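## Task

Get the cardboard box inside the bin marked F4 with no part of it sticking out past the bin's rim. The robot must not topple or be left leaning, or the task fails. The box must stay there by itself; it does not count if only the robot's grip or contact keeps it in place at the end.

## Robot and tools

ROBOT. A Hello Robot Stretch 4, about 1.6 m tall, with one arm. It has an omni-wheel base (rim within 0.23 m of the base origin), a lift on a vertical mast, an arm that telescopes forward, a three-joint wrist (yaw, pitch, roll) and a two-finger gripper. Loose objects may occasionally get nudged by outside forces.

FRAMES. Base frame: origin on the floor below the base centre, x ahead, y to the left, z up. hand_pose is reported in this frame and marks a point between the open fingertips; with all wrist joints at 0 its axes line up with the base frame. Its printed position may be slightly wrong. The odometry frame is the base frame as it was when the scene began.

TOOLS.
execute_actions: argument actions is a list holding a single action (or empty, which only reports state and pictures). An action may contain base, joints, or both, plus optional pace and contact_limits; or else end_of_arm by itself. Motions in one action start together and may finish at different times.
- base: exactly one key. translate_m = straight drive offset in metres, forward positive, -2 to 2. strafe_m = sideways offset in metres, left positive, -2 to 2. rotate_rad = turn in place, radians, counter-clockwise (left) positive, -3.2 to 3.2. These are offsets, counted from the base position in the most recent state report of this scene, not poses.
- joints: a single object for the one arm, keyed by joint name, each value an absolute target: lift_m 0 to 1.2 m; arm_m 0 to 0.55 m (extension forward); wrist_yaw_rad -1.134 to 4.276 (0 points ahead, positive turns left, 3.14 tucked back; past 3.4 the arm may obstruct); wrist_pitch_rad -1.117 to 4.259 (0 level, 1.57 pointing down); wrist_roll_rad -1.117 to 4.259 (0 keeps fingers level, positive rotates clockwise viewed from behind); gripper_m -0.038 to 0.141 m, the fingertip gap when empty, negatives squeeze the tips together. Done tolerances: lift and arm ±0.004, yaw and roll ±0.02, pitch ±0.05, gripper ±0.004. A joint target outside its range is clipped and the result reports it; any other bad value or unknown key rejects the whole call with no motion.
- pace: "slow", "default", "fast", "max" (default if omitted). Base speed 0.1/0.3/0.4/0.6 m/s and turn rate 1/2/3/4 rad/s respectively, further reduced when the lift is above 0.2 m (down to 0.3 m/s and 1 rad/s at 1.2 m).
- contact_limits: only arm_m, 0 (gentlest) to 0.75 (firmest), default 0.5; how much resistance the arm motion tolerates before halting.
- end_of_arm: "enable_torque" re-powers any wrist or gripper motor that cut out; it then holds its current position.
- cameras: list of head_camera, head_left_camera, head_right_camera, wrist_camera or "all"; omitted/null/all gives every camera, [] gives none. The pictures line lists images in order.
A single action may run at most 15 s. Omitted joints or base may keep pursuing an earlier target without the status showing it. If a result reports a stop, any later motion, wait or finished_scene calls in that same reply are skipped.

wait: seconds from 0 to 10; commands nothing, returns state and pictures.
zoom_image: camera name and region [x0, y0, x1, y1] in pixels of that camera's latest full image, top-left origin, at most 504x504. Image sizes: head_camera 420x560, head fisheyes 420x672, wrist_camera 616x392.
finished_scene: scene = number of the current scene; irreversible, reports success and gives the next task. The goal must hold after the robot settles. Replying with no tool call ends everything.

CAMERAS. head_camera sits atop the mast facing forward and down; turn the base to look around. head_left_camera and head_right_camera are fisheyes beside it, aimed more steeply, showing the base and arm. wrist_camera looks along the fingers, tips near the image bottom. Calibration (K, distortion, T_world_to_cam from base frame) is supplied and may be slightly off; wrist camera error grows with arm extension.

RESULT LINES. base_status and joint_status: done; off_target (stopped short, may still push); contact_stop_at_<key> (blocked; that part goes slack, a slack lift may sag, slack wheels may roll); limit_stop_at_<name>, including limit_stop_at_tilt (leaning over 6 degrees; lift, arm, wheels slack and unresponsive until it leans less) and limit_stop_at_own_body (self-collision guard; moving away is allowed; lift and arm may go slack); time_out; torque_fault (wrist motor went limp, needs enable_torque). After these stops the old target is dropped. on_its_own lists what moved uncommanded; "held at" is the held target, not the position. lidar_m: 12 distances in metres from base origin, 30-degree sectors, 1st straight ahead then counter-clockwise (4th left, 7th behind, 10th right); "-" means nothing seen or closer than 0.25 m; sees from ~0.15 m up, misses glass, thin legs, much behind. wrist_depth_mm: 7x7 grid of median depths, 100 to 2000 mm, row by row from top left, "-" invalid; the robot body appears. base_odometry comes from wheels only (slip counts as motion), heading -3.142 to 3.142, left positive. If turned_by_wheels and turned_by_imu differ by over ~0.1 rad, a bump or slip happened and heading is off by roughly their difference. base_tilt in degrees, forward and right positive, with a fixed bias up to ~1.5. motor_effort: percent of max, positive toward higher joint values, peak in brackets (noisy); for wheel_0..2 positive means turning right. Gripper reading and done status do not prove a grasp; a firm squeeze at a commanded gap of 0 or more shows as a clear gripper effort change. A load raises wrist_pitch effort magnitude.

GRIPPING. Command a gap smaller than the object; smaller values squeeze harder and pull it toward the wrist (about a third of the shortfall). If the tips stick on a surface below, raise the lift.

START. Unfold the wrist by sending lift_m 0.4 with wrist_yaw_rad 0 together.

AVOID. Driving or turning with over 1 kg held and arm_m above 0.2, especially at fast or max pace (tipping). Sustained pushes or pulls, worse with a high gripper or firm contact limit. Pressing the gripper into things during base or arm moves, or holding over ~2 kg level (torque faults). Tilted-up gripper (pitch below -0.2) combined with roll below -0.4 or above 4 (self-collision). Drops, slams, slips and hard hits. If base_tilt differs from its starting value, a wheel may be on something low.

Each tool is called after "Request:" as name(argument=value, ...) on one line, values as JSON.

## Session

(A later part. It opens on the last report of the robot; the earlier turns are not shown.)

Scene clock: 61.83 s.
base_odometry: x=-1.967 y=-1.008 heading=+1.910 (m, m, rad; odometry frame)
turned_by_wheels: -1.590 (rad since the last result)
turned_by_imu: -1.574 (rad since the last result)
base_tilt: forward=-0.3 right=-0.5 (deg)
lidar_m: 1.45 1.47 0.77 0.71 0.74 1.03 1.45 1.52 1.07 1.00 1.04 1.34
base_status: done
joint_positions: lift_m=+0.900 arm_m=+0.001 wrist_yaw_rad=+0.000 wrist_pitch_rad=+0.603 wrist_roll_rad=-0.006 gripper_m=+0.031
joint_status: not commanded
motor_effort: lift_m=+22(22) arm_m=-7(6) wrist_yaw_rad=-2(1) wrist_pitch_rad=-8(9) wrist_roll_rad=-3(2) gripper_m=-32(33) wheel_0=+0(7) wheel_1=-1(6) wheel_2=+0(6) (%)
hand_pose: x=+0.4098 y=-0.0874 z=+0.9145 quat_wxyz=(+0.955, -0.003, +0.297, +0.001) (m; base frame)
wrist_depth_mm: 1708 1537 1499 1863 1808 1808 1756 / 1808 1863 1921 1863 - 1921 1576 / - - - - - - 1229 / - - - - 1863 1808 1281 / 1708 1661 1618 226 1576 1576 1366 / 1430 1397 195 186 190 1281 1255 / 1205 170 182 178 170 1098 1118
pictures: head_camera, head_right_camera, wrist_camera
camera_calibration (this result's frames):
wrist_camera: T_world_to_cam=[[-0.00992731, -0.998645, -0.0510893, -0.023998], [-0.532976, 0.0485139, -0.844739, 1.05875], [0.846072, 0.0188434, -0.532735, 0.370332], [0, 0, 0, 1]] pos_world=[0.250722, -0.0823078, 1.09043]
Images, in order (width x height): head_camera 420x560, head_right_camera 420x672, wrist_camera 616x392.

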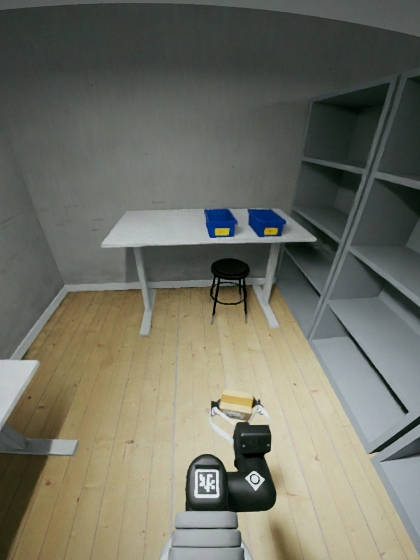

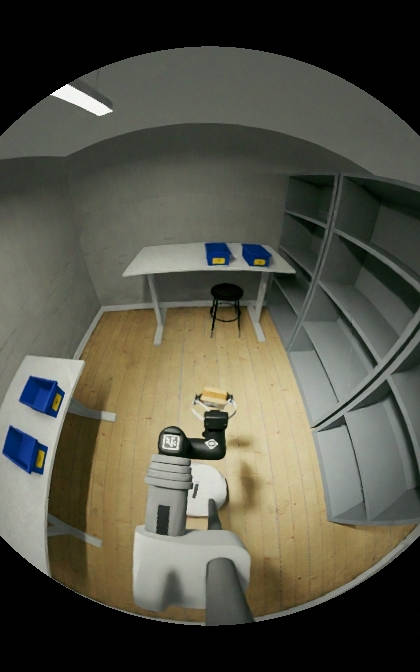

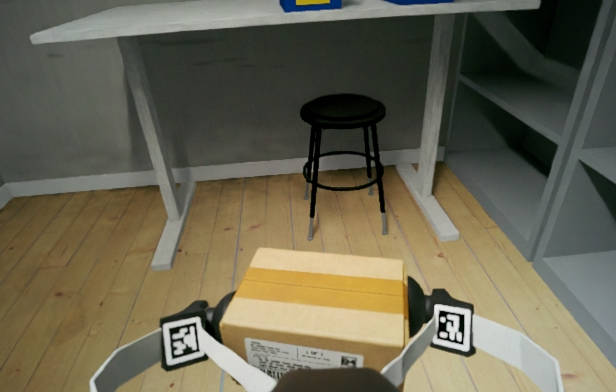

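Higher table (~0.95).

Request:
execute_actions(actions=[{"base":{"translate_m":0.8},"joints":{"lift_m":1.17}}], cameras=["head_camera","wrist_camera"])

Scene clock: 66.10 s.
base_odometry: x=-2.233 y=-0.254 heading=+1.910 (m, m, rad; odometry frame)
turned_by_wheels: +0.000 (rad since the last result)
turned_by_imu: -0.004 (rad since the last result)
base_tilt: forward=-0.3 right=-0.3 (deg)
lidar_m: 0.65 0.67 0.85 0.78 0.81 1.09 2.30 1.51 1.02 0.94 0.97 0.70
base_status: done
joint_positions: lift_m=+1.170 arm_m=+0.001 wrist_yaw_rad=+0.000 wrist_pitch_rad=+0.603 wrist_roll_rad=-0.006 gripper_m=+0.031
joint_status: all done
motor_effort: lift_m=+23(24) arm_m=-6(6) wrist_yaw_rad=-1(0) wrist_pitch_rad=-10(10) wrist_roll_rad=-3(2) gripper_m=-34(33) wheel_0=+1(7) wheel_1=+0(8) wheel_2=-1(10) (%)
hand_pose: x=+0.4098 y=-0.0874 z=+1.1845 quat_wxyz=(+0.955, -0.003, +0.297, +0.001) (m; base frame)
wrist_depth_mm: 1042 1060 1078 1118 1118 1138 1138 / 1098 1138 1182 1182 1205 1205 1182 / 1078 1025 1008 798 904 788 723 / 809 788 768 569 699 609 597 / 647 634 627 226 603 609 627 / 574 569 195 186 190 1160 1499 / 1464 170 183 178 170 1336 1308
pictures: head_camera, wrist_camera
camera_calibration (this result's frames):
wrist_camera: T_world_to_cam=[[-0.00982163, -0.998646, -0.0510893, -0.0102265], [-0.533003, 0.0484569, -0.844725, 1.28674], [0.846056, 0.0189342, -0.532757, 0.514168], [0, 0, 0, 1]] pos_world=[0.250721, -0.0822994, 1.36034]
Images, in order (width x height): head_camera 420x560, wrist_camera 616x392.

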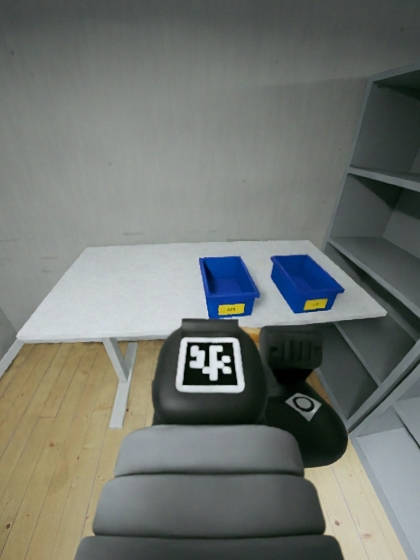

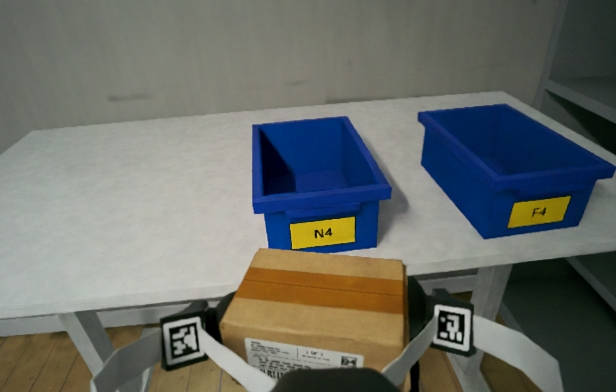

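Request:
execute_actions(actions=[{"base":{"strafe_m":-0.37},"joints":{"arm_m":0.5}}], cameras=["head_camera","wrist_camera"])

Scene clock: 68.80 s.
base_odometry: x=-1.884 y=-0.131 heading=+1.910 (m, m, rad; odometry frame)
turned_by_wheels: +0.000 (rad since the last result)
turned_by_imu: +0.000 (rad since the last result)
base_tilt: forward=-0.2 right=-0.4 (deg)
lidar_m: 0.67 0.71 0.91 1.16 1.18 1.59 2.27 0.93 0.62 0.57 0.58 0.73
base_status: done
joint_positions: lift_m=+1.170 arm_m=+0.499 wrist_yaw_rad=+0.000 wrist_pitch_rad=+0.603 wrist_roll_rad=-0.006 gripper_m=+0.031
joint_status: all done
motor_effort: lift_m=+22(23) arm_m=+6(7) wrist_yaw_rad=+0(0) wrist_pitch_rad=-7(10) wrist_roll_rad=-2(2) gripper_m=-32(35) wheel_0=+0(9) wheel_1=+1(6) wheel_2=+0(2) (%)
hand_pose: x=+0.9074 y=-0.0874 z=+1.1845 quat_wxyz=(+0.955, -0.003, +0.297, +0.001) (m; base frame)
wrist_depth_mm: 654 661 676 691 699 707 668 / 699 707 723 741 750 750 723 / 750 759 788 798 820 809 768 / 788 778 759 750 732 866 654 / 647 634 627 226 603 591 976 / 535 525 195 186 190 484 960 / 442 171 182 178 169 410 424
pictures: head_camera, wrist_camera
camera_calibration (this result's frames):
wrist_camera: T_world_to_cam=[[-0.00976819, -0.998649, -0.0510421, -0.00543853], [-0.53289, 0.0483911, -0.8448, 1.552], [0.846128, 0.0189477, -0.532643, 0.0929408], [0, 0, 0, 1]] pos_world=[0.748352, -0.0822951, 1.36035]
Images, in order (width x height): head_camera 420x560, wrist_camera 616x392.

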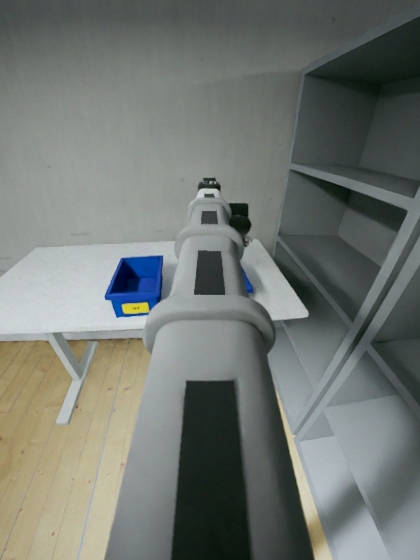

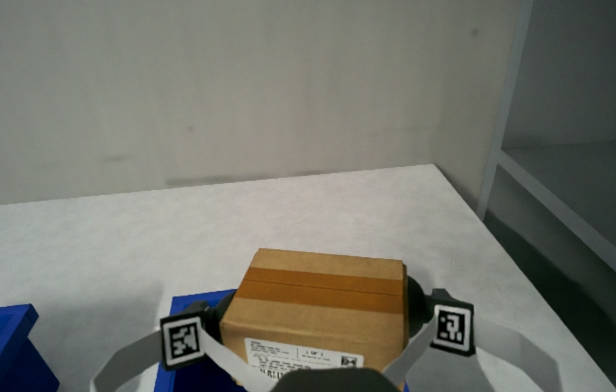

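Slightly right; shift left 3cm, lower, release.

Request:
execute_actions(actions=[{"base":{"strafe_m":0.03},"joints":{"lift_m":1.07}}], cameras=[])

Request:
execute_actions(actions=[{"joints":{"gripper_m":0.11}}], cameras=[])

Request:
execute_actions(actions=[{"joints":{"lift_m":1.19,"arm_m":0.3}}], cameras=["wrist_camera"])

Scene clock: 70.40 s.
base_odometry: x=-1.912 y=-0.141 heading=+1.910 (m, m, rad; odometry frame)
turned_by_wheels: +0.000 (rad since the last result)
turned_by_imu: +0.000 (rad since the last result)
base_tilt: forward=-0.3 right=-0.4 (deg)
lidar_m: 0.68 0.72 0.91 1.12 1.15 1.54 2.26 0.97 0.65 0.59 0.62 0.73
base_status: done
joint_positions: lift_m=+1.070 arm_m=+0.499 wrist_yaw_rad=+0.000 wrist_pitch_rad=+0.603 wrist_roll_rad=-0.006 gripper_m=+0.031
joint_status: all done
motor_effort: lift_m=+18(22) arm_m=+6(7) wrist_yaw_rad=+1(0) wrist_pitch_rad=-8(9) wrist_roll_rad=-2(1) gripper_m=-33(33) wheel_0=+1(6) wheel_1=-2(7) wheel_2=-1(1) (%)
hand_pose: x=+0.9074 y=-0.0874 z=+1.0849 quat_wxyz=(+0.955, -0.003, +0.297, +0.001) (m; base frame)
wrist_depth_mm: 647 654 668 683 691 715 683 / 699 707 723 732 750 759 715 / 741 750 750 732 723 798 707 / 609 591 580 564 530 544 854 / 484 477 330 225 297 445 439 / 392 389 194 186 190 353 370 / 345 170 183 178 170 192 320
pictures: none
No camera images: the call's "cameras" was empty. Leave "cameras" out to get every camera's image.

Scene clock: 72.03 s.
base_odometry: x=-1.912 y=-0.141 heading=+1.910 (m, m, rad; odometry frame)
turned_by_wheels: +0.000 (rad since the last result)
turned_by_imu: +0.000 (rad since the last result)
base_tilt: forward=-0.3 right=-0.2 (deg)
lidar_m: 0.67 0.71 0.88 1.12 1.15 1.55 2.26 0.96 0.65 0.60 0.63 0.74
base_status: not commanded
joint_positions: lift_m=+1.070 arm_m=+0.499 wrist_yaw_rad=+0.000 wrist_pitch_rad=+0.602 wrist_roll_rad=-0.006 gripper_m=+0.110
joint_status: all done
motor_effort: lift_m=+18(18) arm_m=+6(7) wrist_yaw_rad=-1(1) wrist_pitch_rad=-7(9) wrist_roll_rad=-3(2) gripper_m=-1(35) wheel_0=+1(1) wheel_1=-2(2) wheel_2=-1(1) (%)
hand_pose: x=+0.9075 y=-0.0874 z=+1.0849 quat_wxyz=(+0.955, -0.003, +0.297, +0.001) (m; base frame)
wrist_depth_mm: 647 654 676 683 691 707 676 / 691 715 723 732 750 750 715 / 741 741 750 741 723 798 683 / 609 597 585 569 530 549 842 / 488 480 332 353 336 445 439 / 392 389 251 375 315 351 373 / 345 334 263 262 277 202 322
pictures: none
No camera images: the call's "cameras" was empty. Leave "cameras" out to get every camera's image.

Scene clock: 73.73 s.
base_odometry: x=-1.912 y=-0.141 heading=+1.910 (m, m, rad; odometry frame)
turned_by_wheels: +0.000 (rad since the last result)
turned_by_imu: +0.000 (rad since the last result)
base_tilt: forward=-0.2 right=-0.3 (deg)
lidar_m: 0.67 0.70 0.91 1.12 1.13 1.56 2.26 0.96 0.66 0.59 0.63 0.74
base_status: not commanded
joint_positions: lift_m=+1.190 arm_m=+0.301 wrist_yaw_rad=+0.000 wrist_pitch_rad=+0.602 wrist_roll_rad=-0.006 gripper_m=+0.110
joint_status: all done
motor_effort: lift_m=+23(23) arm_m=-6(7) wrist_yaw_rad=+1(0) wrist_pitch_rad=-6(8) wrist_roll_rad=-1(3) gripper_m=-2(2) wheel_0=+1(1) wheel_1=-2(2) wheel_2=-1(1) (%)
hand_pose: x=+0.7098 y=-0.0874 z=+1.2046 quat_wxyz=(+0.955, -0.003, +0.297, +0.001) (m; base frame)
wrist_depth_mm: 820 820 842 866 866 878 854 / 878 904 904 931 946 946 931 / 946 946 976 976 976 976 866 / 854 820 798 788 768 1060 723 / 554 574 627 597 597 621 1160 / 544 521 382 504 442 504 530 / 466 452 349 452 329 433 449
pictures: wrist_camera
camera_calibration (this result's frames):
wrist_camera: T_world_to_cam=[[-0.00987941, -0.998647, -0.0510484, -0.00628939], [-0.532335, 0.048468, -0.845145, 1.46372], [0.846476, 0.0188253, -0.532093, 0.269944], [0, 0, 0, 1]] pos_world=[0.550627, -0.0823065, 1.38037]
Images, in order (width x height): wrist_camera 616x392.

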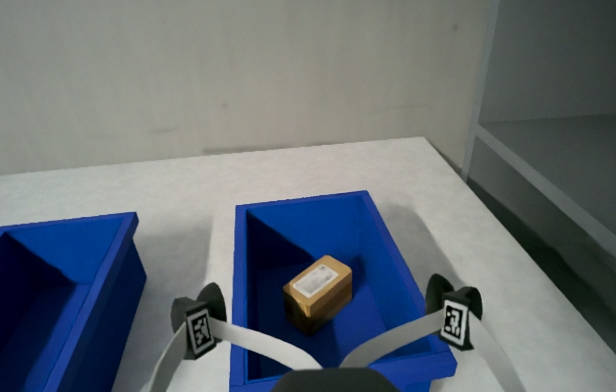

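Request:
finished_scene(scene=1)

The scene is finished: the task was done.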